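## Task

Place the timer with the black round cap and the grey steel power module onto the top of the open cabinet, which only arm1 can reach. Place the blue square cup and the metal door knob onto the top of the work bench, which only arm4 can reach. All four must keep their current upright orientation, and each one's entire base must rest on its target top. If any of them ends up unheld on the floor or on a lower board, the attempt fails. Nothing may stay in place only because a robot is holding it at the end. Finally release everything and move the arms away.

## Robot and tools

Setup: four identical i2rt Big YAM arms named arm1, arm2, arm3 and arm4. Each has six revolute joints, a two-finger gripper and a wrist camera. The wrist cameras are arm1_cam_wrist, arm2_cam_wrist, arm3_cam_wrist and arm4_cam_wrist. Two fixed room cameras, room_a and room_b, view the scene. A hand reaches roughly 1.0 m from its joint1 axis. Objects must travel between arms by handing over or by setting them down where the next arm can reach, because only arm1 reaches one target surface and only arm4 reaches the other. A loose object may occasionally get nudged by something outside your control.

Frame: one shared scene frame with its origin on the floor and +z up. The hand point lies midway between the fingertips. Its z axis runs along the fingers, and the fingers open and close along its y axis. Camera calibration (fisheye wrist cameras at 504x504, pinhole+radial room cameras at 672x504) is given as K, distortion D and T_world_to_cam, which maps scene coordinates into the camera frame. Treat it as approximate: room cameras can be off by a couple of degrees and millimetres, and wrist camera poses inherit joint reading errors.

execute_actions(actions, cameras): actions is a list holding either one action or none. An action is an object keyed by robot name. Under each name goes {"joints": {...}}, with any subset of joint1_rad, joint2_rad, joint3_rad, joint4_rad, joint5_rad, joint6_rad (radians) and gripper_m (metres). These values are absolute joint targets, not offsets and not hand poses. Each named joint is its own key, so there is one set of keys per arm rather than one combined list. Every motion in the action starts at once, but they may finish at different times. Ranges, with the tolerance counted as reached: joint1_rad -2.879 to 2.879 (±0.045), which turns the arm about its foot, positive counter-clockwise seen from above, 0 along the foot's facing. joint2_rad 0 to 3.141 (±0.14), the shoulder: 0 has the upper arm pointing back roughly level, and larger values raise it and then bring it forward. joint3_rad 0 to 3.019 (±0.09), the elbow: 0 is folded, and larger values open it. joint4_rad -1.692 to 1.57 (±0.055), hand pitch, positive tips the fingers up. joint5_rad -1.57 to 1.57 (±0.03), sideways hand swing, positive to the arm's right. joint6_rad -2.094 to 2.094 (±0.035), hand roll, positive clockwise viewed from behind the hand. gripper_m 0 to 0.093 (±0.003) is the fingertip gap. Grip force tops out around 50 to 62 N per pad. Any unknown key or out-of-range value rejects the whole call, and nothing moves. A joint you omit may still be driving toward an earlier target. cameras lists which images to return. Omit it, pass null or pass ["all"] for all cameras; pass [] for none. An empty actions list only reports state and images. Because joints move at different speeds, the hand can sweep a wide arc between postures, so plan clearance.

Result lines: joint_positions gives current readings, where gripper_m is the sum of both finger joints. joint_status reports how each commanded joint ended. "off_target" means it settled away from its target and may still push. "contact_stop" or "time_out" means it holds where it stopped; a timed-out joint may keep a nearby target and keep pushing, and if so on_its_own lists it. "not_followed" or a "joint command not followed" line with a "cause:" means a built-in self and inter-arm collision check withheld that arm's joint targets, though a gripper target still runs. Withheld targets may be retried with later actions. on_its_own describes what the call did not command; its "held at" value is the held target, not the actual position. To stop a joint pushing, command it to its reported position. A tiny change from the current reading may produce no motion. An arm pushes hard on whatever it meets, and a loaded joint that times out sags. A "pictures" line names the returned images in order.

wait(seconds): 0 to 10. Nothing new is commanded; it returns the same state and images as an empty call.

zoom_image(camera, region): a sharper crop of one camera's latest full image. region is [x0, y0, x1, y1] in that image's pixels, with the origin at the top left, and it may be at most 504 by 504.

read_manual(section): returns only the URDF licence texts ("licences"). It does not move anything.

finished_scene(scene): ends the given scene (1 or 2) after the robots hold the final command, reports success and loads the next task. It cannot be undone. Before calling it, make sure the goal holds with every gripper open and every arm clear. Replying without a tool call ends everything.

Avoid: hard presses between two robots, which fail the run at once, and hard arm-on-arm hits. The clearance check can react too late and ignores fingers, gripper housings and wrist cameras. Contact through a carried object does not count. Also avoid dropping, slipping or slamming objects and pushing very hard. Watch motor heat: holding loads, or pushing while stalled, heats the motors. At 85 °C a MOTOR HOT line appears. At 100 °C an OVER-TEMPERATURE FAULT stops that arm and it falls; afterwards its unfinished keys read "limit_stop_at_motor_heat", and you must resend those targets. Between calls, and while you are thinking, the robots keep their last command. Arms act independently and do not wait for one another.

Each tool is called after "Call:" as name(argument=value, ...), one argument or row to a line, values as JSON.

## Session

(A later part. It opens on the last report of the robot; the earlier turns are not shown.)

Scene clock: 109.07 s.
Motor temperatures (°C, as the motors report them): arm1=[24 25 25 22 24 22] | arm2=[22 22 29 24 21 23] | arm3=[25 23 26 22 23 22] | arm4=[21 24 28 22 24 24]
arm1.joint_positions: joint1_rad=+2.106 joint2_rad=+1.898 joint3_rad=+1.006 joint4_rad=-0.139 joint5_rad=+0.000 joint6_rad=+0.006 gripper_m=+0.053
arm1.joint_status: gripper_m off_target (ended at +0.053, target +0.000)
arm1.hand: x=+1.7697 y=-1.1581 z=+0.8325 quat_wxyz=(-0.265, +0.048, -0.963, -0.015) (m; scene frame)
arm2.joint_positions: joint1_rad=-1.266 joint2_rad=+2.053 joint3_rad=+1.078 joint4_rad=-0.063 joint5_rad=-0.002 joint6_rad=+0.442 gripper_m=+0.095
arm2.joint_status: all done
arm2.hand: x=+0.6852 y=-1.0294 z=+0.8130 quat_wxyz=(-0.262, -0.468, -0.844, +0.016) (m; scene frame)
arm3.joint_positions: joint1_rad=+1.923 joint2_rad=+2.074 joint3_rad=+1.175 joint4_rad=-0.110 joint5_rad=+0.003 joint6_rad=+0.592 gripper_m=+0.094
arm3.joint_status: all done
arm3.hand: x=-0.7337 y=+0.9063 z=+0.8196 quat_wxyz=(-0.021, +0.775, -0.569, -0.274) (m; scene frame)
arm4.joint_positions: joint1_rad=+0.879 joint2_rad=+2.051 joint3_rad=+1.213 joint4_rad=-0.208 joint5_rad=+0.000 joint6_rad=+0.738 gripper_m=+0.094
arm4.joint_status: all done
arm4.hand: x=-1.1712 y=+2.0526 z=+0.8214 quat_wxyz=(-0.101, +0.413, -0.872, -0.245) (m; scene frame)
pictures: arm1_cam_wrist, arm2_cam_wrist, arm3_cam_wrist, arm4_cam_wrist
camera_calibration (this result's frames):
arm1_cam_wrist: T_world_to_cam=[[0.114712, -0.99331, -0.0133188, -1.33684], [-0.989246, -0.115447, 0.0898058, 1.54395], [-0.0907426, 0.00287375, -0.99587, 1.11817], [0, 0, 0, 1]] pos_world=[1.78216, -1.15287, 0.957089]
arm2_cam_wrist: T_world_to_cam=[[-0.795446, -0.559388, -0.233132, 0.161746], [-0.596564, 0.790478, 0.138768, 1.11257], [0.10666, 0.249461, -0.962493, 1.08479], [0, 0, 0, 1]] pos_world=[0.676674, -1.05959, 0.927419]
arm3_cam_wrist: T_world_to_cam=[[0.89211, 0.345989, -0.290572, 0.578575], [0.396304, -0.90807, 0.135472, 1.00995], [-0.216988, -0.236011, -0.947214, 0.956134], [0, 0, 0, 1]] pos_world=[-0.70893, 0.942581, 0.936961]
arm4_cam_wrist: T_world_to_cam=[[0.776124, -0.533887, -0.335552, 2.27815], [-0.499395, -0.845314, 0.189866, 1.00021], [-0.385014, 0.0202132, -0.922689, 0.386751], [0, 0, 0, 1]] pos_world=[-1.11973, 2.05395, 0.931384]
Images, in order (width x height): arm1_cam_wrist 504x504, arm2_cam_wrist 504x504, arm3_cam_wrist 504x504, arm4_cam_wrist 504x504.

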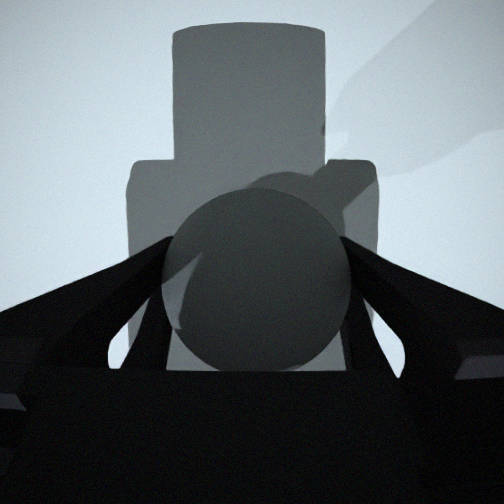

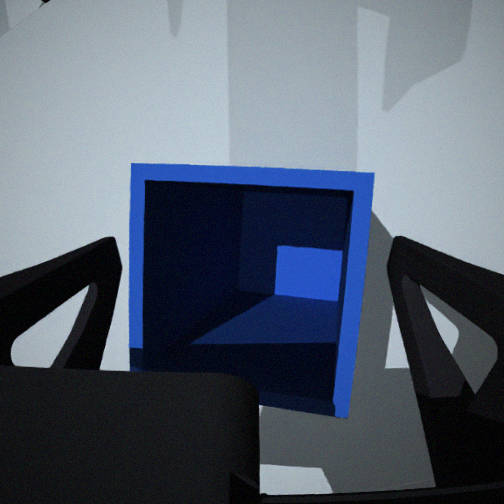

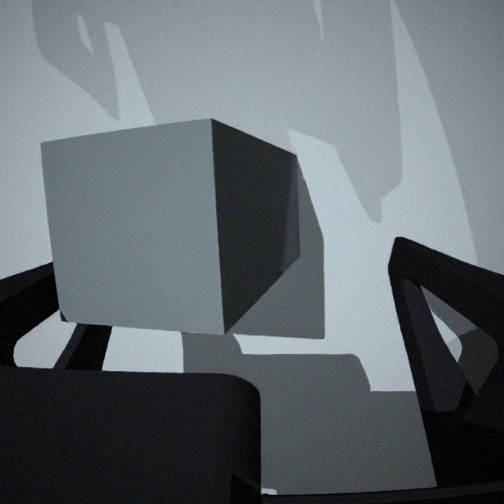

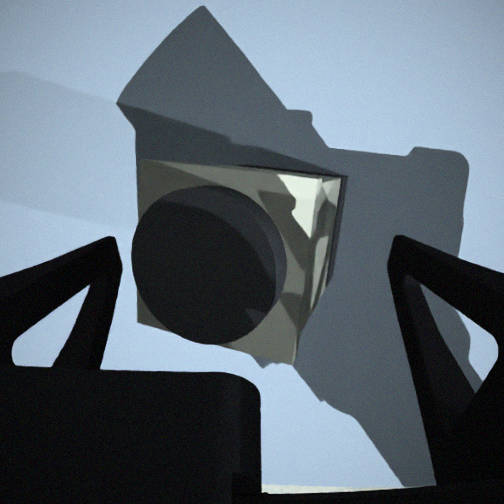

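Call:
execute_actions(
  actions=[
    {"arm1":{"joints":{"joint2_rad":1.465,"joint3_rad":0.92,"joint4_rad":-0.5}},"arm3":{"joints":{"gripper_m":0}},"arm4":{"joints":{"gripper_m":0}},"arm2":{"joints":{"gripper_m":0}}},
  ],
  cameras=["arm3_cam_wrist","room_b"],
)

Call:
execute_actions(
  actions=[
    {"arm1":{"joints":{"joint1_rad":-1.55}},"arm3":{"joints":{"joint2_rad":1.75,"joint3_rad":1.3,"joint4_rad":-0.55}},"arm4":{"joints":{"joint2_rad":1.75,"joint3_rad":1.3,"joint4_rad":-0.55}},"arm2":{"joints":{"joint2_rad":1.7,"joint3_rad":1.2,"joint4_rad":-0.5}}},
  ],
  cameras=["arm1_cam_wrist","arm4_cam_wrist","room_a","room_b"],
)

Scene clock: 116.03 s.
Motor temperatures (°C, as the motors report them): arm1=[24 25 25 22 24 22] | arm2=[22 23 29 24 21 23] | arm3=[25 23 25 22 23 22] | arm4=[21 24 27 22 24 24]
arm1.joint_positions: joint1_rad=+2.106 joint2_rad=+1.463 joint3_rad=+0.905 joint4_rad=-0.491 joint5_rad=+0.000 joint6_rad=+0.006 gripper_m=+0.053
arm1.joint_status: all done
arm1.hand: x=+1.6918 y=-1.1665 z=+0.9726 quat_wxyz=(-0.257, +0.048, -0.965, -0.015) (m; scene frame)
arm2.joint_positions: joint1_rad=-1.266 joint2_rad=+2.053 joint3_rad=+1.078 joint4_rad=-0.062 joint5_rad=+0.000 joint6_rad=+0.443 gripper_m=+0.054
arm2.joint_status: gripper_m off_target (ended at +0.054, target +0.000)
arm2.hand: x=+0.6851 y=-1.0297 z=+0.8130 quat_wxyz=(-0.263, -0.468, -0.844, +0.017) (m; scene frame)
arm3.joint_positions: joint1_rad=+1.922 joint2_rad=+2.074 joint3_rad=+1.175 joint4_rad=-0.107 joint5_rad=+0.002 joint6_rad=+0.593 gripper_m=+0.039
arm3.joint_status: gripper_m off_target (ended at +0.039, target +0.000)
arm3.hand: x=-0.7341 y=+0.9069 z=+0.8200 quat_wxyz=(-0.020, +0.774, -0.569, -0.275) (m; scene frame)
arm4.joint_positions: joint1_rad=+0.880 joint2_rad=+2.049 joint3_rad=+1.213 joint4_rad=-0.206 joint5_rad=+0.001 joint6_rad=+0.739 gripper_m=+0.045
arm4.joint_status: gripper_m off_target (ended at +0.045, target +0.000)
arm4.hand: x=-1.1716 y=+2.0533 z=+0.8226 quat_wxyz=(-0.102, +0.412, -0.871, -0.247) (m; scene frame)
pictures: arm3_cam_wrist, room_b
camera_calibration (this result's frames):
arm3_cam_wrist: T_world_to_cam=[[0.891481, 0.344972, -0.293693, 0.581837], [0.395544, -0.90873, 0.133247, 1.01251], [-0.220921, -0.234956, -0.946567, 0.952259], [0, 0, 0, 1]] pos_world=[-0.708815, 0.943121, 0.937345]
Images, in order (width x height): arm3_cam_wrist 504x504, room_b 672x504.

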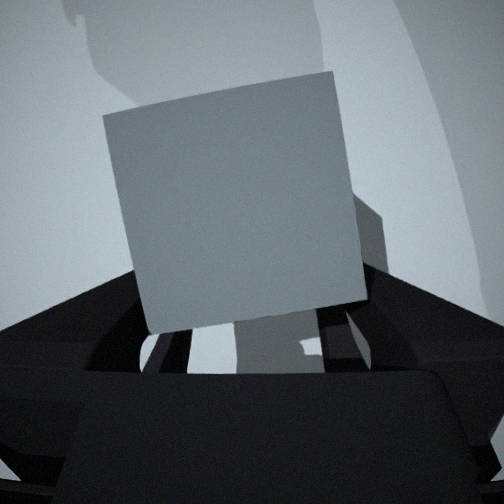

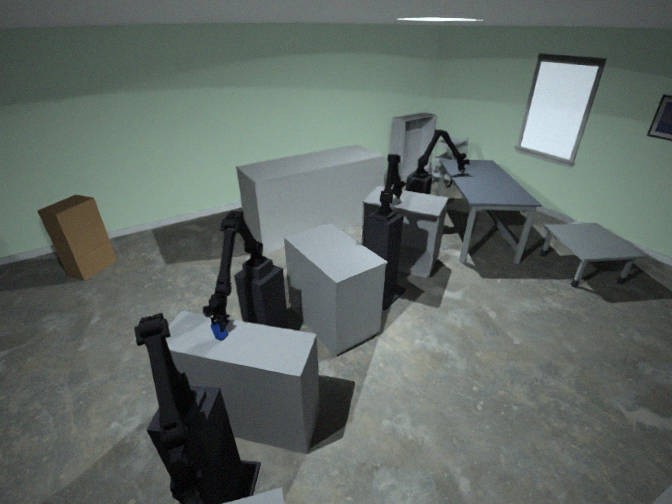

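Scene clock: 121.07 s.
Motor temperatures (°C, as the motors report them): arm1=[24 25 25 22 24 22] | arm2=[22 23 29 24 21 23] | arm3=[25 23 26 22 23 22] | arm4=[21 24 28 22 24 24]
arm1.joint_positions: joint1_rad=-1.478 joint2_rad=+1.465 joint3_rad=+0.887 joint4_rad=-0.507 joint5_rad=-0.007 joint6_rad=-0.084 gripper_m=+0.053
arm1.joint_status: joint1_rad time_out (moved -3.583 of -3.656)
arm1.on_its_own: joint1_rad reads -1.478 and still pushes toward -1.550 since a time_out
arm1.hand: x=+0.7423 y=-1.0589 z=+0.9640 quat_wxyz=(+0.047, -0.963, +0.122, +0.237) (m; scene frame)
arm2.joint_positions: joint1_rad=-1.206 joint2_rad=+1.700 joint3_rad=+1.166 joint4_rad=-0.520 joint5_rad=-0.011 joint6_rad=+0.432 gripper_m=+0.054
arm2.joint_status: all done
arm2.hand: x=+0.6969 y=-0.9934 z=+0.9952 quat_wxyz=(-0.255, -0.438, -0.862, +0.005) (m; scene frame)
arm3.joint_positions: joint1_rad=+1.922 joint2_rad=+1.756 joint3_rad=+1.271 joint4_rad=-0.543 joint5_rad=+0.002 joint6_rad=+0.593 gripper_m=+0.039
arm3.joint_status: all done
arm3.hand: x=-0.7288 y=+0.8991 z=+0.9992 quat_wxyz=(-0.020, +0.777, -0.571, -0.265) (m; scene frame)
arm4.joint_positions: joint1_rad=+0.880 joint2_rad=+1.757 joint3_rad=+1.272 joint4_rad=-0.543 joint5_rad=+0.001 joint6_rad=+0.739 gripper_m=+0.045
arm4.joint_status: all done
arm4.hand: x=-1.1707 y=+2.0385 z=+0.9844 quat_wxyz=(-0.104, +0.411, -0.869, -0.253) (m; scene frame)
pictures: arm1_cam_wrist, arm4_cam_wrist, room_a, room_b
camera_calibration (this result's frames):
arm1_cam_wrist: T_world_to_cam=[[0.243038, 0.969755, 0.0225488, 0.830152], [0.959588, -0.24376, 0.140616, -1.10425], [0.141859, -0.0125374, -0.989807, 0.960832], [0, 0, 0, 1]] pos_world=[0.72156, -1.06217, 1.08759]
arm4_cam_wrist: T_world_to_cam=[[0.775501, -0.52827, -0.34573, 2.32278], [-0.499765, -0.848271, 0.17513, 0.977675], [-0.385788, 0.0369708, -0.921846, 0.501733], [0, 0, 0, 1]] pos_world=[-1.11915, 2.03784, 1.09435]
Images, in order (width x height): arm1_cam_wrist 504x504, arm4_cam_wrist 504x504, room_a 672x504, room_b 672x504.

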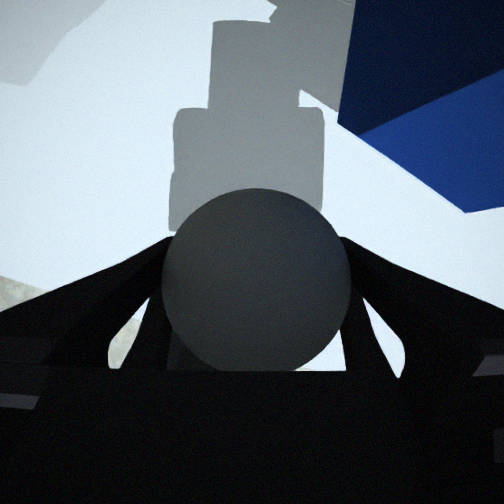

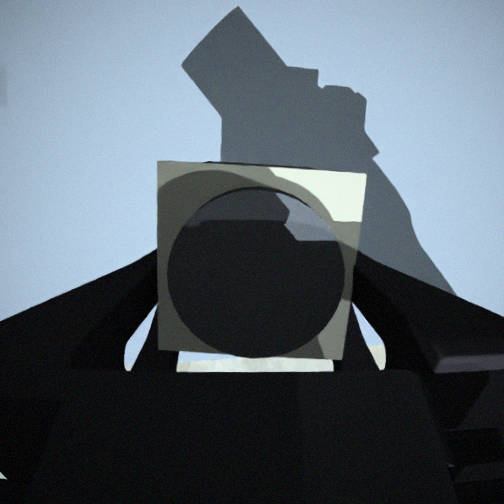

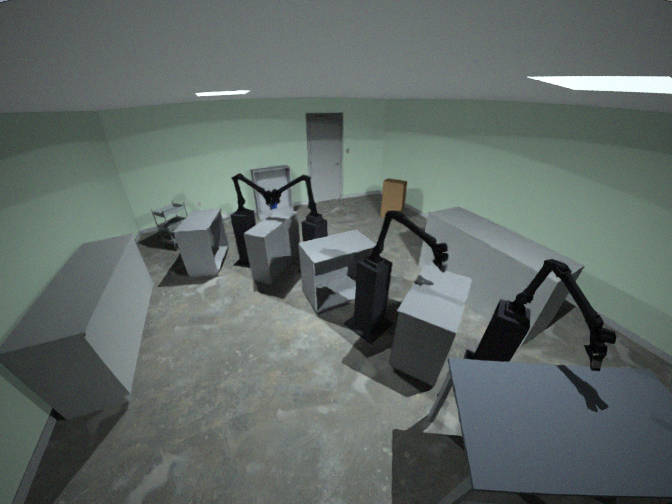

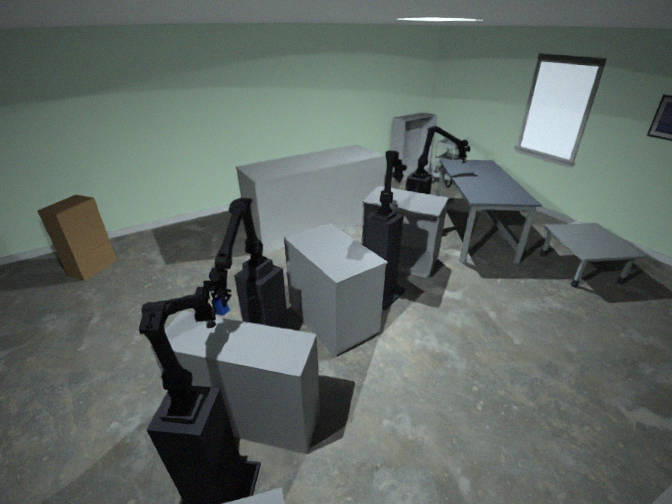

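Call:
execute_actions(
  actions=[
    {"arm1":{"joints":{"joint1_rad":-1.40}},"arm2":{"joints":{"joint1_rad":1.1,"joint2_rad":1.465,"joint3_rad":0.92,"joint4_rad":-0.5,"joint6_rad":0}}},
  ],
  cameras=["arm1_cam_wrist","arm2_cam_wrist","room_a","room_b"],
)

Scene clock: 126.43 s.
Motor temperatures (°C, as the motors report them): arm1=[24 25 26 22 24 22] | arm2=[22 23 29 24 21 23] | arm3=[25 23 26 22 23 22] | arm4=[21 24 28 22 24 24]
arm1.joint_positions: joint1_rad=-1.394 joint2_rad=+1.465 joint3_rad=+0.887 joint4_rad=-0.507 joint5_rad=-0.002 joint6_rad=-0.007 gripper_m=+0.053
arm1.joint_status: all done
arm1.hand: x=+0.7308 y=-1.0968 z=+0.9640 quat_wxyz=(+0.030, -0.963, +0.119, +0.240) (m; scene frame)
arm2.joint_positions: joint1_rad=+1.106 joint2_rad=+1.468 joint3_rad=+0.928 joint4_rad=-0.518 joint5_rad=-0.001 joint6_rad=+0.007 gripper_m=+0.054
arm2.joint_status: all done
arm2.hand: x=+0.0694 y=-0.2214 z=+1.0110 quat_wxyz=(-0.157, +0.756, -0.603, -0.200) (m; scene frame)
arm3.joint_positions: joint1_rad=+1.922 joint2_rad=+1.756 joint3_rad=+1.271 joint4_rad=-0.543 joint5_rad=+0.002 joint6_rad=+0.593 gripper_m=+0.039
arm3.joint_status: not commanded
arm3.hand: x=-0.7288 y=+0.8991 z=+0.9992 quat_wxyz=(-0.020, +0.777, -0.571, -0.265) (m; scene frame)
arm4.joint_positions: joint1_rad=+0.880 joint2_rad=+1.757 joint3_rad=+1.272 joint4_rad=-0.543 joint5_rad=+0.001 joint6_rad=+0.739 gripper_m=+0.045
arm4.joint_status: not commanded
arm4.hand: x=-1.1707 y=+2.0385 z=+0.9844 quat_wxyz=(-0.104, +0.411, -0.869, -0.253) (m; scene frame)
pictures: arm1_cam_wrist, arm2_cam_wrist, room_a, room_b
camera_calibration (this result's frames):
arm1_cam_wrist: T_world_to_cam=[[0.229803, 0.973201, -0.00841576, 0.913079], [0.964022, -0.226431, 0.139249, -1.08538], [0.133612, -0.0401127, -0.990222, 0.938173], [0, 0, 0, 1]] pos_world=[0.711149, -1.09674, 1.08782]
arm2_cam_wrist: T_world_to_cam=[[0.974614, 0.222993, -0.020052, 0.00504378], [0.223791, -0.967559, 0.117247, -0.345394], [0.00674367, -0.118758, -0.9929, 1.09569], [0, 0, 0, 1]] pos_world=[0.0649914, -0.205192, 1.12851]
Images, in order (width x height): arm1_cam_wrist 504x504, arm2_cam_wrist 504x504, room_a 672x504, room_b 672x504.

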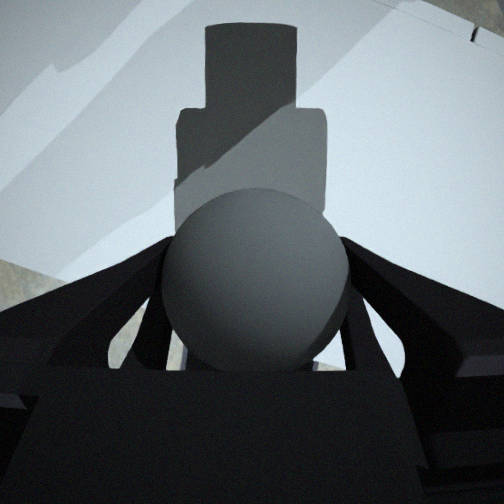

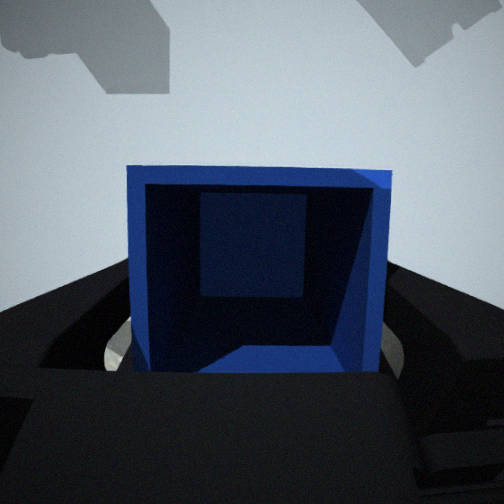

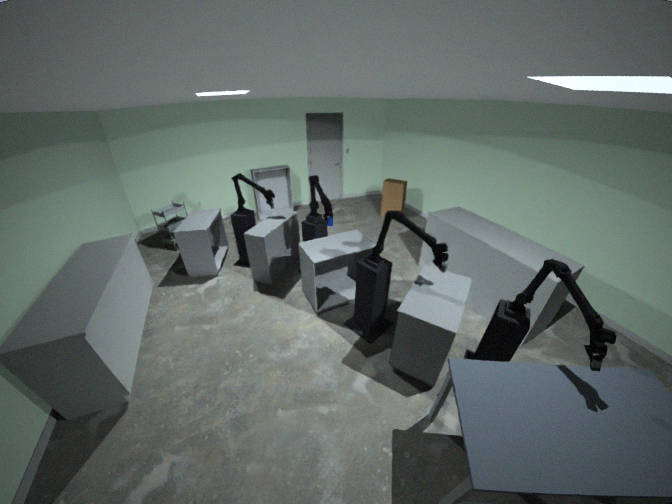

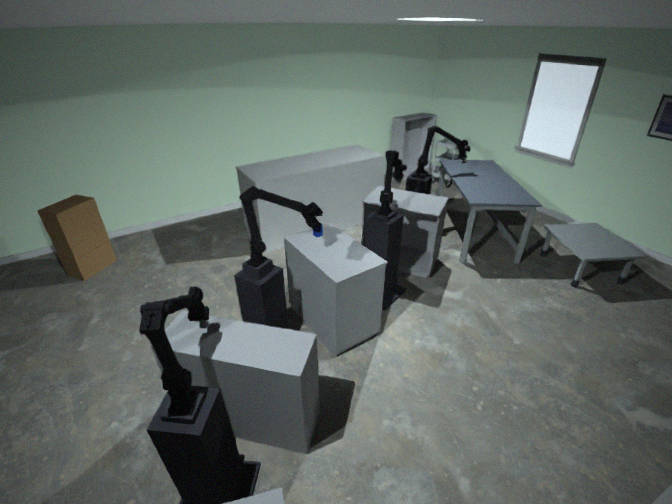

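Call:
execute_actions(
  actions=[
    {"arm1":{"joints":{"joint1_rad":-1.485,"joint2_rad":1.681,"joint3_rad":0.633,"joint4_rad":0.048}},"arm2":{"joints":{"joint2_rad":1.865,"joint3_rad":1.02,"joint4_rad":-0.155}},"arm3":{"joints":{"joint1_rad":-0.4,"joint2_rad":1.465,"joint3_rad":0.92,"joint4_rad":-0.5,"joint6_rad":0}}},
  ],
  cameras=["arm1_cam_wrist","arm2_cam_wrist","room_a","room_b"],
)

Call:
execute_actions(
  actions=[
    {"arm4":{"joints":{"joint1_rad":-1.835,"joint6_rad":0}}},
  ],
  cameras=["arm4_cam_wrist"],
)

Scene clock: 140.53 s.
Motor temperatures (°C, as the motors report them): arm1=[24 25 26 22 24 22] | arm2=[22 23 29 24 21 23] | arm3=[25 24 27 22 23 22] | arm4=[21 24 28 22 24 24]
arm1.joint_positions: joint1_rad=-1.492 joint2_rad=+1.694 joint3_rad=+0.625 joint4_rad=+0.024 joint5_rad=+0.000 joint6_rad=-0.006 gripper_m=+0.052
arm1.joint_status: all done
arm1.hand: x=+0.7833 y=-1.0653 z=+0.8262 quat_wxyz=(+0.046, -0.951, +0.166, +0.257) (m; scene frame)
arm2.joint_positions: joint1_rad=+1.106 joint2_rad=+1.882 joint3_rad=+0.983 joint4_rad=-0.181 joint5_rad=-0.001 joint6_rad=+0.007 gripper_m=+0.054
arm2.joint_status: all done
arm2.hand: x=+0.0561 y=-0.1658 z=+0.8615 quat_wxyz=(-0.150, +0.758, -0.605, -0.191) (m; scene frame)
arm3.joint_positions: joint1_rad=-0.405 joint2_rad=+1.474 joint3_rad=+0.923 joint4_rad=-0.517 joint5_rad=+0.002 joint6_rad=+0.009 gripper_m=+0.039
arm3.joint_status: all done
arm3.hand: x=+0.2477 y=+0.5733 z=+1.0066 quat_wxyz=(-0.255, +0.060, -0.965, -0.021) (m; scene frame)
arm4.joint_positions: joint1_rad=+0.880 joint2_rad=+1.757 joint3_rad=+1.272 joint4_rad=-0.543 joint5_rad=+0.001 joint6_rad=+0.739 gripper_m=+0.045
arm4.joint_status: not commanded
arm4.hand: x=-1.1707 y=+2.0385 z=+0.9844 quat_wxyz=(-0.104, +0.411, -0.869, -0.253) (m; scene frame)
pictures: arm1_cam_wrist, arm2_cam_wrist, room_a, room_b
camera_calibration (this result's frames):
arm1_cam_wrist: T_world_to_cam=[[0.32519, 0.945621, -0.00722964, 0.764063], [0.941185, -0.322904, 0.0995202, -1.16172], [0.0917739, -0.0391674, -0.995009, 0.833704], [0, 0, 0, 1]] pos_world=[0.768414, -1.06498, 0.950682]
arm2_cam_wrist: T_world_to_cam=[[0.974715, 0.222564, -0.0199107, 0.00233863], [0.223129, -0.964636, 0.140322, -0.290468], [0.0120241, -0.141217, -0.989906, 0.947289], [0, 0, 0, 1]] pos_world=[0.0511421, -0.146943, 0.978532]
Images, in order (width x height): arm1_cam_wrist 504x504, arm2_cam_wrist 504x504, room_a 672x504, room_b 672x504.

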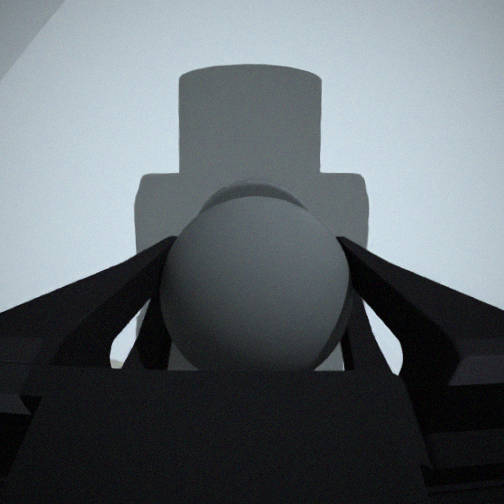

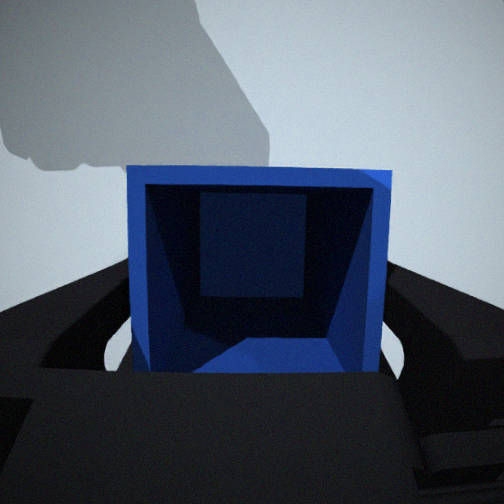

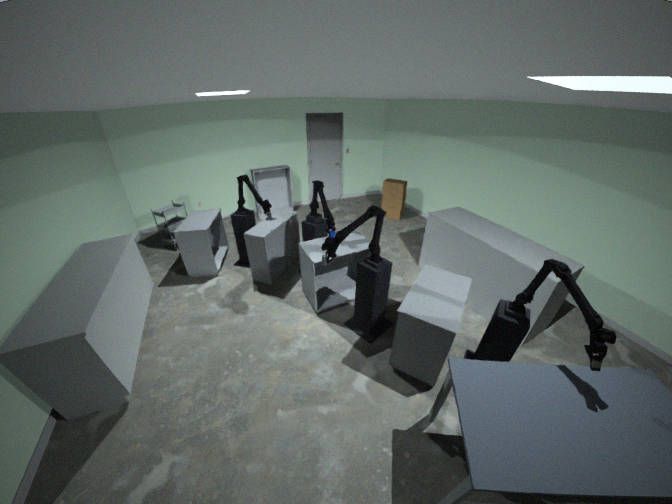

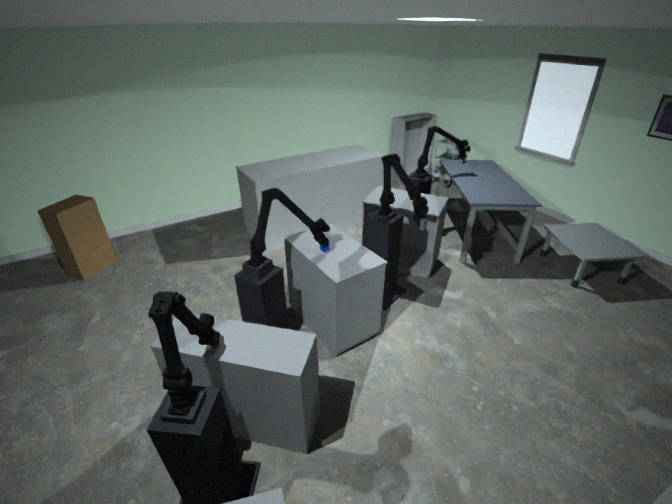

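Scene clock: 142.97 s.
Motor temperatures (°C, as the motors report them): arm1=[24 25 26 22 24 22] | arm2=[22 23 29 24 21 23] | arm3=[25 23 27 22 23 22] | arm4=[21 24 28 22 24 24]
arm1.joint_positions: joint1_rad=-1.492 joint2_rad=+1.694 joint3_rad=+0.625 joint4_rad=+0.024 joint5_rad=+0.000 joint6_rad=-0.006 gripper_m=+0.052
arm1.joint_status: not commanded
arm1.hand: x=+0.7833 y=-1.0653 z=+0.8262 quat_wxyz=(+0.046, -0.951, +0.166, +0.257) (m; scene frame)
arm2.joint_positions: joint1_rad=+1.106 joint2_rad=+1.882 joint3_rad=+0.983 joint4_rad=-0.181 joint5_rad=-0.001 joint6_rad=+0.007 gripper_m=+0.054
arm2.joint_status: not commanded
arm2.hand: x=+0.0561 y=-0.1658 z=+0.8615 quat_wxyz=(-0.150, +0.758, -0.605, -0.191) (m; scene frame)
arm3.joint_positions: joint1_rad=-0.405 joint2_rad=+1.474 joint3_rad=+0.923 joint4_rad=-0.517 joint5_rad=+0.002 joint6_rad=+0.008 gripper_m=+0.039
arm3.joint_status: not commanded
arm3.hand: x=+0.2477 y=+0.5733 z=+1.0066 quat_wxyz=(-0.255, +0.060, -0.965, -0.021) (m; scene frame)
arm4.joint_positions: joint1_rad=-1.841 joint2_rad=+1.757 joint3_rad=+1.272 joint4_rad=-0.543 joint5_rad=+0.001 joint6_rad=+0.013 gripper_m=+0.045
arm4.joint_status: all done
arm4.hand: x=-0.8557 y=+0.8604 z=+0.9702 quat_wxyz=(-0.226, -0.509, -0.819, +0.135) (m; scene frame)
pictures: arm4_cam_wrist
camera_calibration (this result's frames):
arm4_cam_wrist: T_world_to_cam=[[-0.892221, -0.451599, 0.000595786, -0.377779], [-0.449774, 0.88873, 0.0886661, -1.22956], [-0.0405711, 0.0788417, -0.996061, 0.985117], [0, 0, 0, 1]] pos_world=[-0.850118, 0.844473, 1.09048]
Images, in order (width x height): arm4_cam_wrist 504x504.

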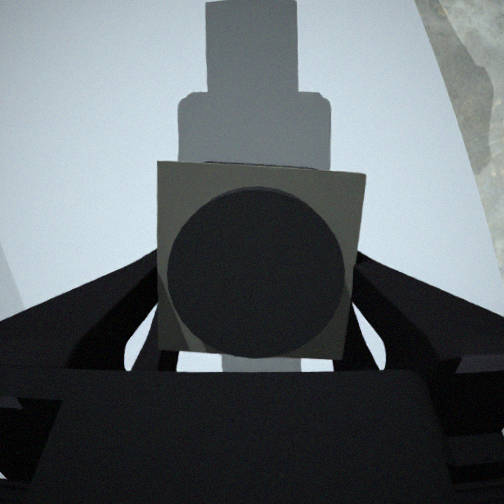

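Call:
execute_actions(
  actions=[
    {"arm1":{"joints":{"joint1_rad":-1.504,"joint2_rad":1.887,"joint3_rad":0.841,"joint4_rad":0.046}},"arm2":{"joints":{"joint2_rad":1.918,"joint3_rad":0.912,"joint4_rad":-0.07}},"arm4":{"joints":{"joint1_rad":-1.646,"joint2_rad":2.017,"joint3_rad":1.284,"joint4_rad":-0.267}}},
  ],
  cameras=["arm1_cam_wrist","arm2_cam_wrist","arm4_cam_wrist","room_a","room_b"],
)

Scene clock: 162.47 s.
Motor temperatures (°C, as the motors report them): arm1=[24 25 25 22 24 22] | arm2=[22 23 29 24 21 23] | arm3=[25 23 26 22 23 22] | arm4=[21 24 28 22 24 24]
arm1.joint_positions: joint1_rad=-1.497 joint2_rad=+1.871 joint3_rad=+0.825 joint4_rad=+0.033 joint5_rad=+0.000 joint6_rad=-0.006 gripper_m=+0.052
arm1.joint_status: all done
arm1.hand: x=+0.7114 y=-1.0360 z=+0.8091 quat_wxyz=(+0.050, -0.946, +0.167, +0.272) (m; scene frame)
arm2.joint_positions: joint1_rad=+1.106 joint2_rad=+1.922 joint3_rad=+0.911 joint4_rad=-0.093 joint5_rad=+0.000 joint6_rad=+0.006 gripper_m=+0.054
arm2.joint_status: all done
arm2.hand: x=+0.0622 y=-0.1914 z=+0.8269 quat_wxyz=(-0.143, +0.761, -0.607, -0.182) (m; scene frame)
arm3.joint_positions: joint1_rad=-0.405 joint2_rad=+1.474 joint3_rad=+0.923 joint4_rad=-0.517 joint5_rad=+0.002 joint6_rad=+0.008 gripper_m=+0.039
arm3.joint_status: not commanded
arm3.hand: x=+0.2477 y=+0.5733 z=+1.0066 quat_wxyz=(-0.255, +0.060, -0.965, -0.021) (m; scene frame)
arm4.joint_positions: joint1_rad=-1.633 joint2_rad=+2.033 joint3_rad=+1.273 joint4_rad=-0.285 joint5_rad=-0.002 joint6_rad=+0.011 gripper_m=+0.045
arm4.joint_status: all done
arm4.hand: x=-0.7290 y=+0.9106 z=+0.8326 quat_wxyz=(-0.233, -0.421, -0.870, +0.105) (m; scene frame)
pictures: arm1_cam_wrist, arm2_cam_wrist, arm4_cam_wrist, room_a, room_b
camera_calibration (this result's frames):
arm1_cam_wrist: T_world_to_cam=[[0.330036, 0.943945, -0.00659044, 0.753912], [0.941977, -0.328878, 0.0672176, -1.06356], [0.0612822, -0.0283922, -0.997717, 0.85941], [0, 0, 0, 1]] pos_world=[0.70036, -1.03703, 0.933906]
arm2_cam_wrist: T_world_to_cam=[[0.974787, 0.222305, -0.0192469, 0.000852727], [0.222425, -0.961173, 0.16332, -0.329996], [0.0178073, -0.163483, -0.986385, 0.901849], [0, 0, 0, 1]] pos_world=[0.0565088, -0.169936, 0.943482]
arm4_cam_wrist: T_world_to_cam=[[-0.777554, -0.628809, -0.00304431, 0.00602404], [-0.625656, 0.773152, 0.103882, -1.24069], [-0.0629679, 0.0826781, -0.994585, 0.828231], [0, 0, 0, 1]] pos_world=[-0.719411, 0.894555, 0.952649]
Images, in order (width x height): arm1_cam_wrist 504x504, arm2_cam_wrist 504x504, arm4_cam_wrist 504x504, room_a 672x504, room_b 672x504.

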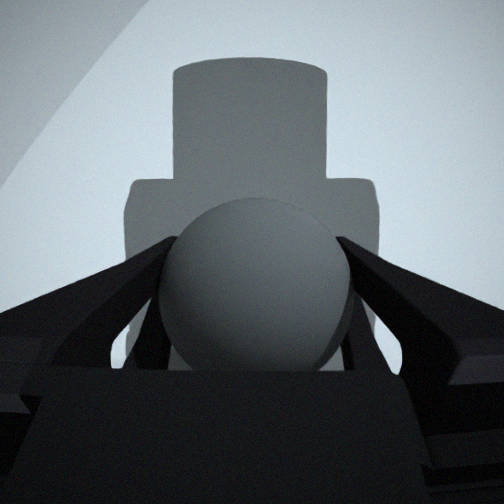

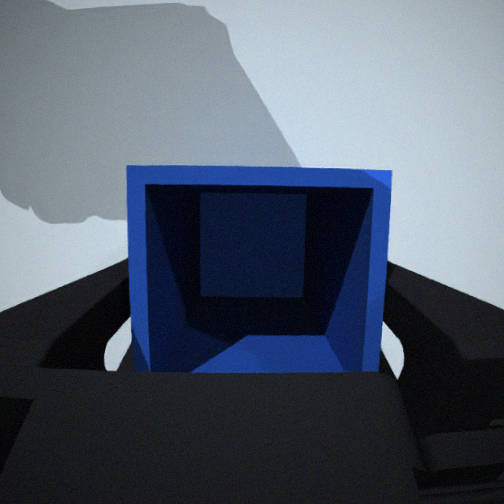

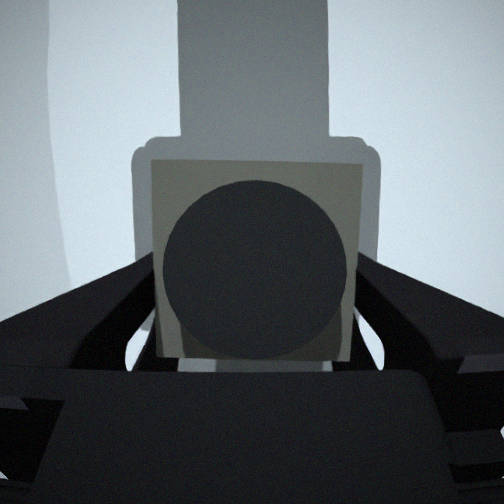

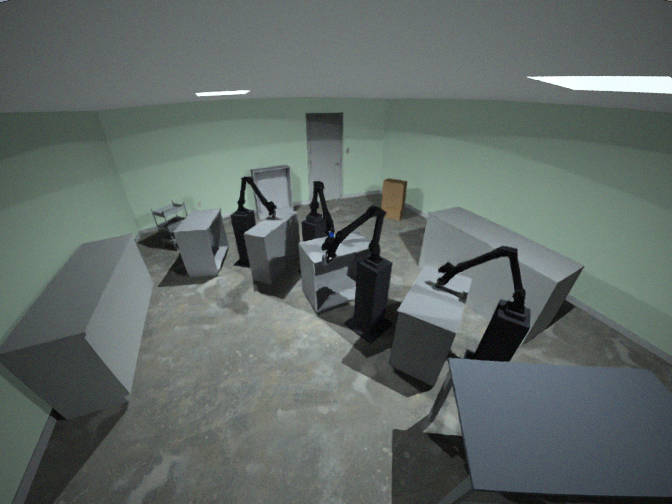

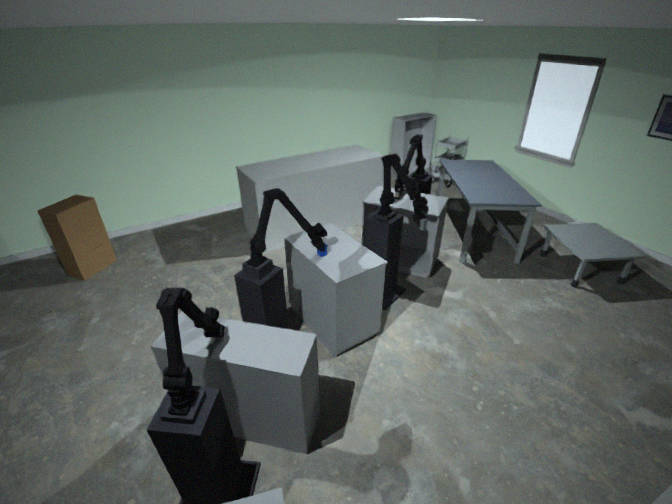

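Call:
execute_actions(
  actions=[
    {"arm1":{"joints":{"joint2_rad":1.91}},"arm2":{"joints":{"joint2_rad":1.96}},"arm4":{"joints":{"gripper_m":0.093}}},
  ],
  cameras=["arm1_cam_wrist","arm2_cam_wrist","arm4_cam_wrist","room_b"],
)

Scene clock: 166.90 s.
Motor temperatures (°C, as the motors report them): arm1=[24 25 25 22 24 22] | arm2=[22 23 29 24 21 23] | arm3=[25 23 26 22 23 22] | arm4=[21 25 28 22 24 24]
arm1.joint_positions: joint1_rad=-1.497 joint2_rad=+1.872 joint3_rad=+0.825 joint4_rad=+0.034 joint5_rad=+0.000 joint6_rad=-0.006 gripper_m=+0.052
arm1.joint_status: all done
arm1.hand: x=+0.7114 y=-1.0360 z=+0.8087 quat_wxyz=(+0.050, -0.946, +0.167, +0.272) (m; scene frame)
arm2.joint_positions: joint1_rad=+1.106 joint2_rad=+1.927 joint3_rad=+0.911 joint4_rad=-0.086 joint5_rad=+0.000 joint6_rad=+0.005 gripper_m=+0.054
arm2.joint_status: all done
arm2.hand: x=+0.0620 y=-0.1907 z=+0.8254 quat_wxyz=(-0.144, +0.761, -0.606, -0.183) (m; scene frame)
arm3.joint_positions: joint1_rad=-0.405 joint2_rad=+1.474 joint3_rad=+0.923 joint4_rad=-0.517 joint5_rad=+0.002 joint6_rad=+0.008 gripper_m=+0.039
arm3.joint_status: not commanded
arm3.hand: x=+0.2477 y=+0.5733 z=+1.0066 quat_wxyz=(-0.255, +0.060, -0.965, -0.021) (m; scene frame)
arm4.joint_positions: joint1_rad=-1.633 joint2_rad=+2.032 joint3_rad=+1.273 joint4_rad=-0.285 joint5_rad=-0.001 joint6_rad=+0.011 gripper_m=+0.093
arm4.joint_status: all done
arm4.hand: x=-0.7290 y=+0.9105 z=+0.8331 quat_wxyz=(-0.233, -0.421, -0.870, +0.106) (m; scene frame)
pictures: arm1_cam_wrist, arm2_cam_wrist, arm4_cam_wrist, room_b
camera_calibration (this result's frames):
arm1_cam_wrist: T_world_to_cam=[[0.330036, 0.943945, -0.00659044, 0.75391], [0.941977, -0.328878, 0.0672176, -1.06351], [0.0612822, -0.0283922, -0.997717, 0.858991], [0, 0, 0, 1]] pos_world=[0.700348, -1.03703, 0.933485]
arm2_cam_wrist: T_world_to_cam=[[0.974557, 0.223356, -0.0187481, 0.000633416], [0.223435, -0.961446, 0.160306, -0.326685], [0.0177799, -0.160416, -0.986889, 0.901508], [0, 0, 0, 1]] pos_world=[0.0563468, -0.169615, 0.94207]
arm4_cam_wrist: T_world_to_cam=[[-0.777675, -0.628661, -0.00271308, 0.00545798], [-0.625529, 0.773355, 0.103124, -1.24007], [-0.0627317, 0.0818939, -0.994665, 0.829674], [0, 0, 0, 1]] pos_world=[-0.71941, 0.894503, 0.953143]
Images, in order (width x height): arm1_cam_wrist 504x504, arm2_cam_wrist 504x504, arm4_cam_wrist 504x504, room_b 672x504.

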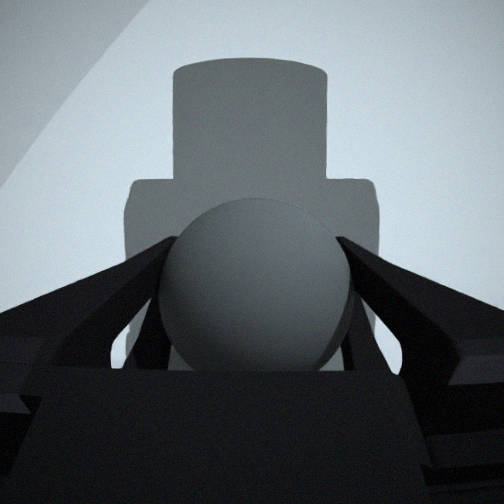

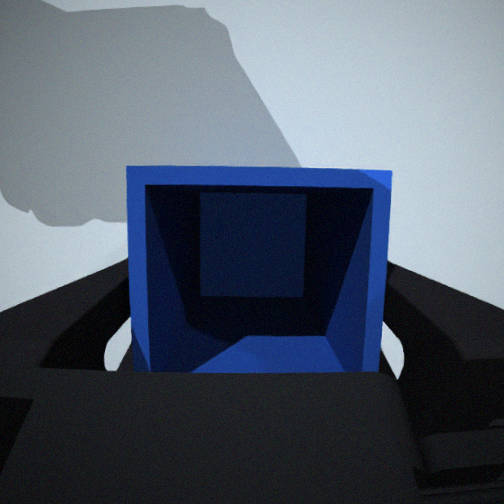

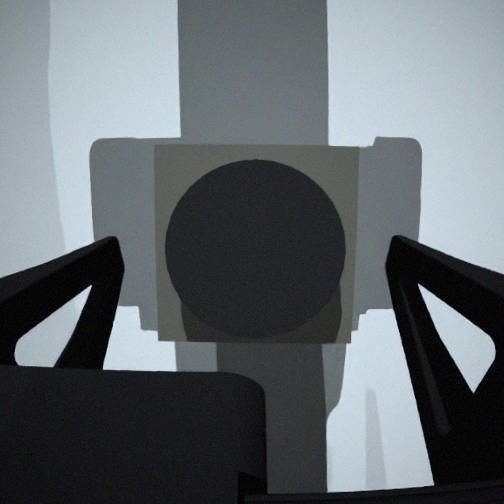

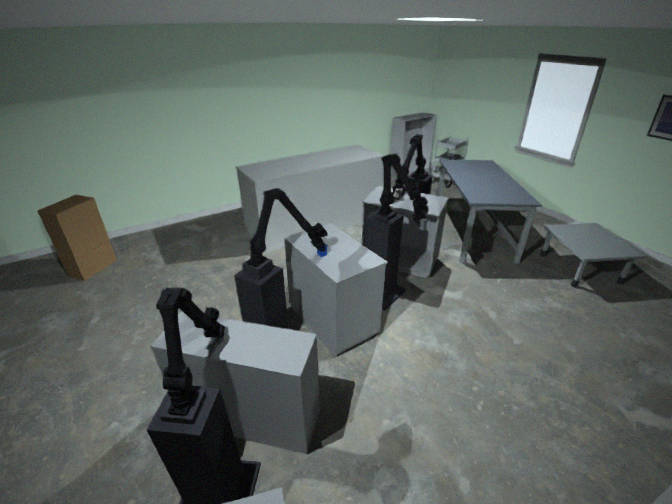

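Call:
execute_actions(
  actions=[
    {"arm1":{"joints":{"joint2_rad":1.96}},"arm2":{"joints":{"joint2_rad":1.927,"gripper_m":0.093}},"arm4":{"joints":{"joint2_rad":1.757,"joint3_rad":1.272,"joint4_rad":-0.543}}},
  ],
  cameras=["arm1_cam_wrist","arm2_cam_wrist"],
)

Scene clock: 170.07 s.
Motor temperatures (°C, as the motors report them): arm1=[24 25 25 22 24 22] | arm2=[22 23 28 24 21 23] | arm3=[25 23 26 22 23 22] | arm4=[21 25 28 22 24 24]
arm1.joint_positions: joint1_rad=-1.497 joint2_rad=+1.888 joint3_rad=+0.839 joint4_rad=+0.051 joint5_rad=+0.000 joint6_rad=-0.006 gripper_m=+0.052
arm1.joint_status: all done
arm1.hand: x=+0.7041 y=-1.0332 z=+0.8076 quat_wxyz=(+0.051, -0.944, +0.167, +0.279) (m; scene frame)
arm2.joint_positions: joint1_rad=+1.106 joint2_rad=+1.926 joint3_rad=+0.911 joint4_rad=-0.086 joint5_rad=+0.000 joint6_rad=+0.005 gripper_m=+0.093
arm2.joint_status: all done
arm2.hand: x=+0.0620 y=-0.1906 z=+0.8256 quat_wxyz=(-0.144, +0.761, -0.606, -0.184) (m; scene frame)
arm3.joint_positions: joint1_rad=-0.405 joint2_rad=+1.474 joint3_rad=+0.923 joint4_rad=-0.517 joint5_rad=+0.002 joint6_rad=+0.008 gripper_m=+0.039
arm3.joint_status: not commanded
arm3.hand: x=+0.2477 y=+0.5733 z=+1.0066 quat_wxyz=(-0.255, +0.060, -0.965, -0.021) (m; scene frame)
arm4.joint_positions: joint1_rad=-1.633 joint2_rad=+1.754 joint3_rad=+1.263 joint4_rad=-0.532 joint5_rad=-0.001 joint6_rad=+0.011 gripper_m=+0.093
arm4.joint_status: all done
arm4.hand: x=-0.7475 y=+0.9320 z=+0.9699 quat_wxyz=(-0.242, -0.420, -0.868, +0.110) (m; scene frame)
pictures: arm1_cam_wrist, arm2_cam_wrist
camera_calibration (this result's frames):
arm1_cam_wrist: T_world_to_cam=[[0.329949, 0.943978, -0.00628061, 0.753589], [0.942828, -0.329201, 0.0519891, -1.04424], [0.047009, -0.0230753, -0.998628, 0.874791], [0, 0, 0, 1]] pos_world=[0.694772, -1.03495, 0.932613]
arm2_cam_wrist: T_world_to_cam=[[0.974555, 0.223362, -0.0187502, 0.000640367], [0.223449, -0.961506, 0.159929, -0.326337], [0.0176937, -0.160049, -0.98695, 0.901838], [0, 0, 0, 1]] pos_world=[0.0563387, -0.169579, 0.942272]
Images, in order (width x height): arm1_cam_wrist 504x504, arm2_cam_wrist 504x504.

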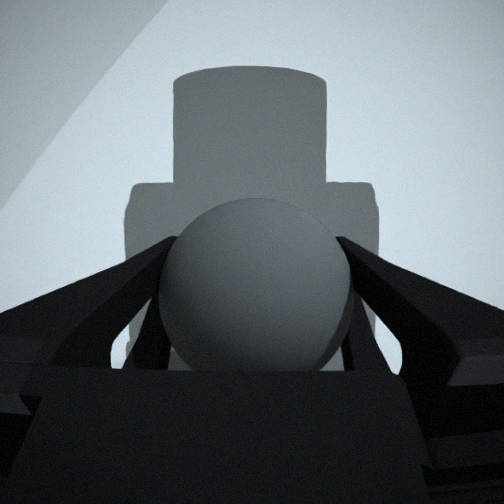

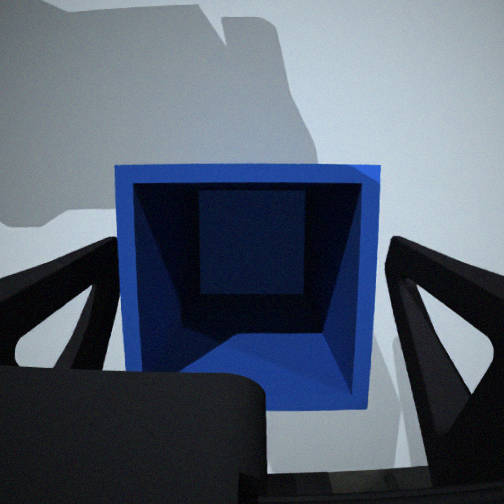

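Call:
execute_actions(
  actions=[
    {"arm1":{"joints":{"joint2_rad":1.888,"gripper_m":0.093}},"arm2":{"joints":{"joint2_rad":1.5,"joint3_rad":0.92,"joint4_rad":-0.5}},"arm4":{"joints":{"joint1_rad":-2.6}}},
  ],
  cameras=[],
)

Call:
execute_actions(
  actions=[
    {"arm1":{"joints":{"joint2_rad":1.3,"joint3_rad":0.9,"joint4_rad":-0.5}},"arm2":{"joints":{"joint1_rad":0.0,"joint2_rad":1.0}},"arm3":{"joints":{"joint1_rad":-1.443}}},
  ],
  cameras=[],
)

Call:
execute_actions(
  actions=[
    {"arm1":{"joints":{"joint1_rad":-2.5}},"arm3":{"joints":{"joint2_rad":2.03,"joint3_rad":1.398,"joint4_rad":-0.37}}},
  ],
  cameras=["arm3_cam_wrist","room_a","room_b"],
)

Scene clock: 178.10 s.
Motor temperatures (°C, as the motors report them): arm1=[24 25 24 22 24 22] | arm2=[22 23 28 24 21 23] | arm3=[25 23 26 22 23 22] | arm4=[21 25 28 22 24 24]
arm1.joint_positions: joint1_rad=-1.497 joint2_rad=+1.886 joint3_rad=+0.839 joint4_rad=+0.051 joint5_rad=+0.000 joint6_rad=-0.006 gripper_m=+0.093
arm1.joint_status: all done
arm1.hand: x=+0.7037 y=-1.0331 z=+0.8086 quat_wxyz=(+0.051, -0.944, +0.167, +0.280) (m; scene frame)
arm2.joint_positions: joint1_rad=+1.106 joint2_rad=+1.494 joint3_rad=+0.911 joint4_rad=-0.483 joint5_rad=+0.000 joint6_rad=+0.005 gripper_m=+0.093
arm2.joint_status: all done
arm2.hand: x=+0.0695 y=-0.2217 z=+0.9953 quat_wxyz=(-0.154, +0.757, -0.603, -0.197) (m; scene frame)
arm3.joint_positions: joint1_rad=-0.405 joint2_rad=+1.474 joint3_rad=+0.923 joint4_rad=-0.517 joint5_rad=+0.002 joint6_rad=+0.008 gripper_m=+0.039
arm3.joint_status: not commanded
arm3.hand: x=+0.2477 y=+0.5733 z=+1.0066 quat_wxyz=(-0.255, +0.060, -0.965, -0.021) (m; scene frame)
arm4.joint_positions: joint1_rad=-2.608 joint2_rad=+1.754 joint3_rad=+1.263 joint4_rad=-0.532 joint5_rad=+0.002 joint6_rad=+0.010 gripper_m=+0.093
arm4.joint_status: all done
arm4.hand: x=-1.3201 y=+0.8204 z=+0.9693 quat_wxyz=(-0.157, -0.777, -0.571, +0.214) (m; scene frame)
pictures: none
No camera images: the call's "cameras" was empty. Leave "cameras" out to get every camera's image.

Scene clock: 179.63 s.
Motor temperatures (°C, as the motors report them): arm1=[24 25 25 22 24 22] | arm2=[22 23 28 24 21 23] | arm3=[25 23 26 22 23 22] | arm4=[21 25 28 22 24 24]
arm1.joint_positions: joint1_rad=-1.497 joint2_rad=+1.289 joint3_rad=+0.869 joint4_rad=-0.486 joint5_rad=+0.000 joint6_rad=-0.006 gripper_m=+0.093
arm1.joint_status: all done
arm1.hand: x=+0.7478 y=-1.0494 z=+1.0398 quat_wxyz=(+0.059, -0.930, +0.165, +0.322) (m; scene frame)
arm2.joint_positions: joint1_rad=-0.002 joint2_rad=+0.997 joint3_rad=+0.911 joint4_rad=-0.486 joint5_rad=+0.000 joint6_rad=+0.005 gripper_m=+0.093
arm2.joint_status: all done
arm2.hand: x=+0.5380 y=-0.4131 z=+1.2267 quat_wxyz=(-0.450, +0.296, -0.826, -0.164) (m; scene frame)
arm3.joint_positions: joint1_rad=-1.447 joint2_rad=+1.474 joint3_rad=+0.923 joint4_rad=-0.517 joint5_rad=+0.002 joint6_rad=+0.006 gripper_m=+0.039
arm3.joint_status: all done
arm3.hand: x=+0.0612 y=+0.1157 z=+1.0000 quat_wxyz=(-0.227, -0.428, -0.868, +0.102) (m; scene frame)
arm4.joint_positions: joint1_rad=-2.608 joint2_rad=+1.754 joint3_rad=+1.263 joint4_rad=-0.532 joint5_rad=+0.002 joint6_rad=+0.010 gripper_m=+0.093
arm4.joint_status: not commanded
arm4.hand: x=-1.3201 y=+0.8204 z=+0.9693 quat_wxyz=(-0.157, -0.777, -0.571, +0.214) (m; scene frame)
pictures: none
No camera images: the call's "cameras" was empty. Leave "cameras" out to get every camera's image.

Scene clock: 181.10 s.
Motor temperatures (°C, as the motors report them): arm1=[24 25 25 22 24 22] | arm2=[22 23 29 24 21 23] | arm3=[25 23 26 22 23 22] | arm4=[21 25 28 22 24 24]
arm1.joint_positions: joint1_rad=-2.503 joint2_rad=+1.291 joint3_rad=+0.869 joint4_rad=-0.486 joint5_rad=+0.000 joint6_rad=-0.005 gripper_m=+0.093
arm1.joint_status: all done
arm1.hand: x=+1.1001 y=-0.7462 z=+1.0380 quat_wxyz=(+0.205, -0.736, +0.594, +0.253) (m; scene frame)
arm2.joint_positions: joint1_rad=-0.002 joint2_rad=+0.997 joint3_rad=+0.911 joint4_rad=-0.486 joint5_rad=+0.000 joint6_rad=+0.005 gripper_m=+0.093
arm2.joint_status: not commanded
arm2.hand: x=+0.5380 y=-0.4131 z=+1.2267 quat_wxyz=(-0.450, +0.296, -0.826, -0.164) (m; scene frame)
arm3.joint_positions: joint1_rad=-1.447 joint2_rad=+2.053 joint3_rad=+1.341 joint4_rad=-0.387 joint5_rad=+0.002 joint6_rad=+0.006 gripper_m=+0.039
arm3.joint_status: all done
arm3.hand: x=+0.1631 y=-0.0108 z=+0.8679 quat_wxyz=(-0.214, -0.430, -0.872, +0.096) (m; scene frame)
arm4.joint_positions: joint1_rad=-2.608 joint2_rad=+1.754 joint3_rad=+1.263 joint4_rad=-0.532 joint5_rad=+0.002 joint6_rad=+0.010 gripper_m=+0.093
arm4.joint_status: not commanded
arm4.hand: x=-1.3201 y=+0.8204 z=+0.9693 quat_wxyz=(-0.157, -0.777, -0.571, +0.214) (m; scene frame)
pictures: arm3_cam_wrist, room_a, room_b
camera_calibration (this result's frames):
arm3_cam_wrist: T_world_to_cam=[[-0.793567, -0.607797, -0.028889, 0.147336], [-0.604526, 0.782111, 0.151164, -0.0168842], [-0.0692826, 0.137423, -0.988086, 0.9955], [0, 0, 0, 1]] pos_world=[0.175685, -0.0340487, 0.990449]
Images, in order (width x height): arm3_cam_wrist 504x504, room_a 672x504, room_b 672x504.

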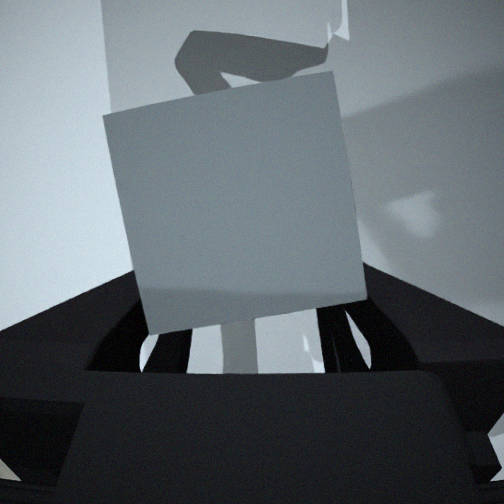

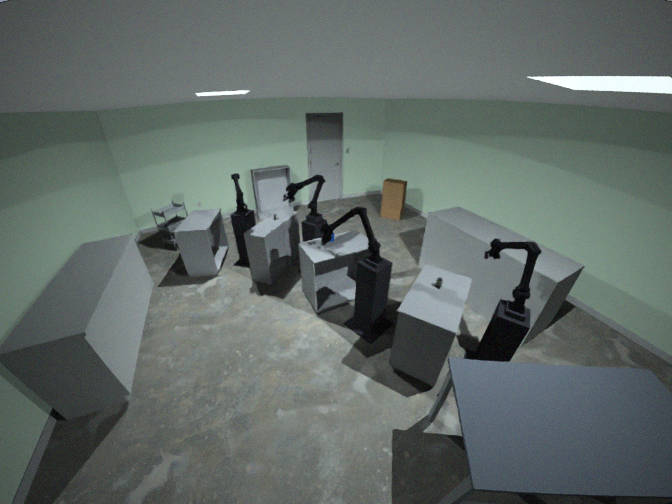

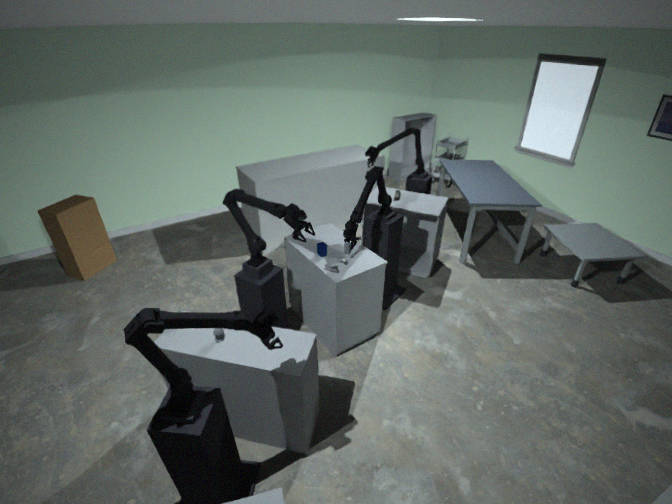

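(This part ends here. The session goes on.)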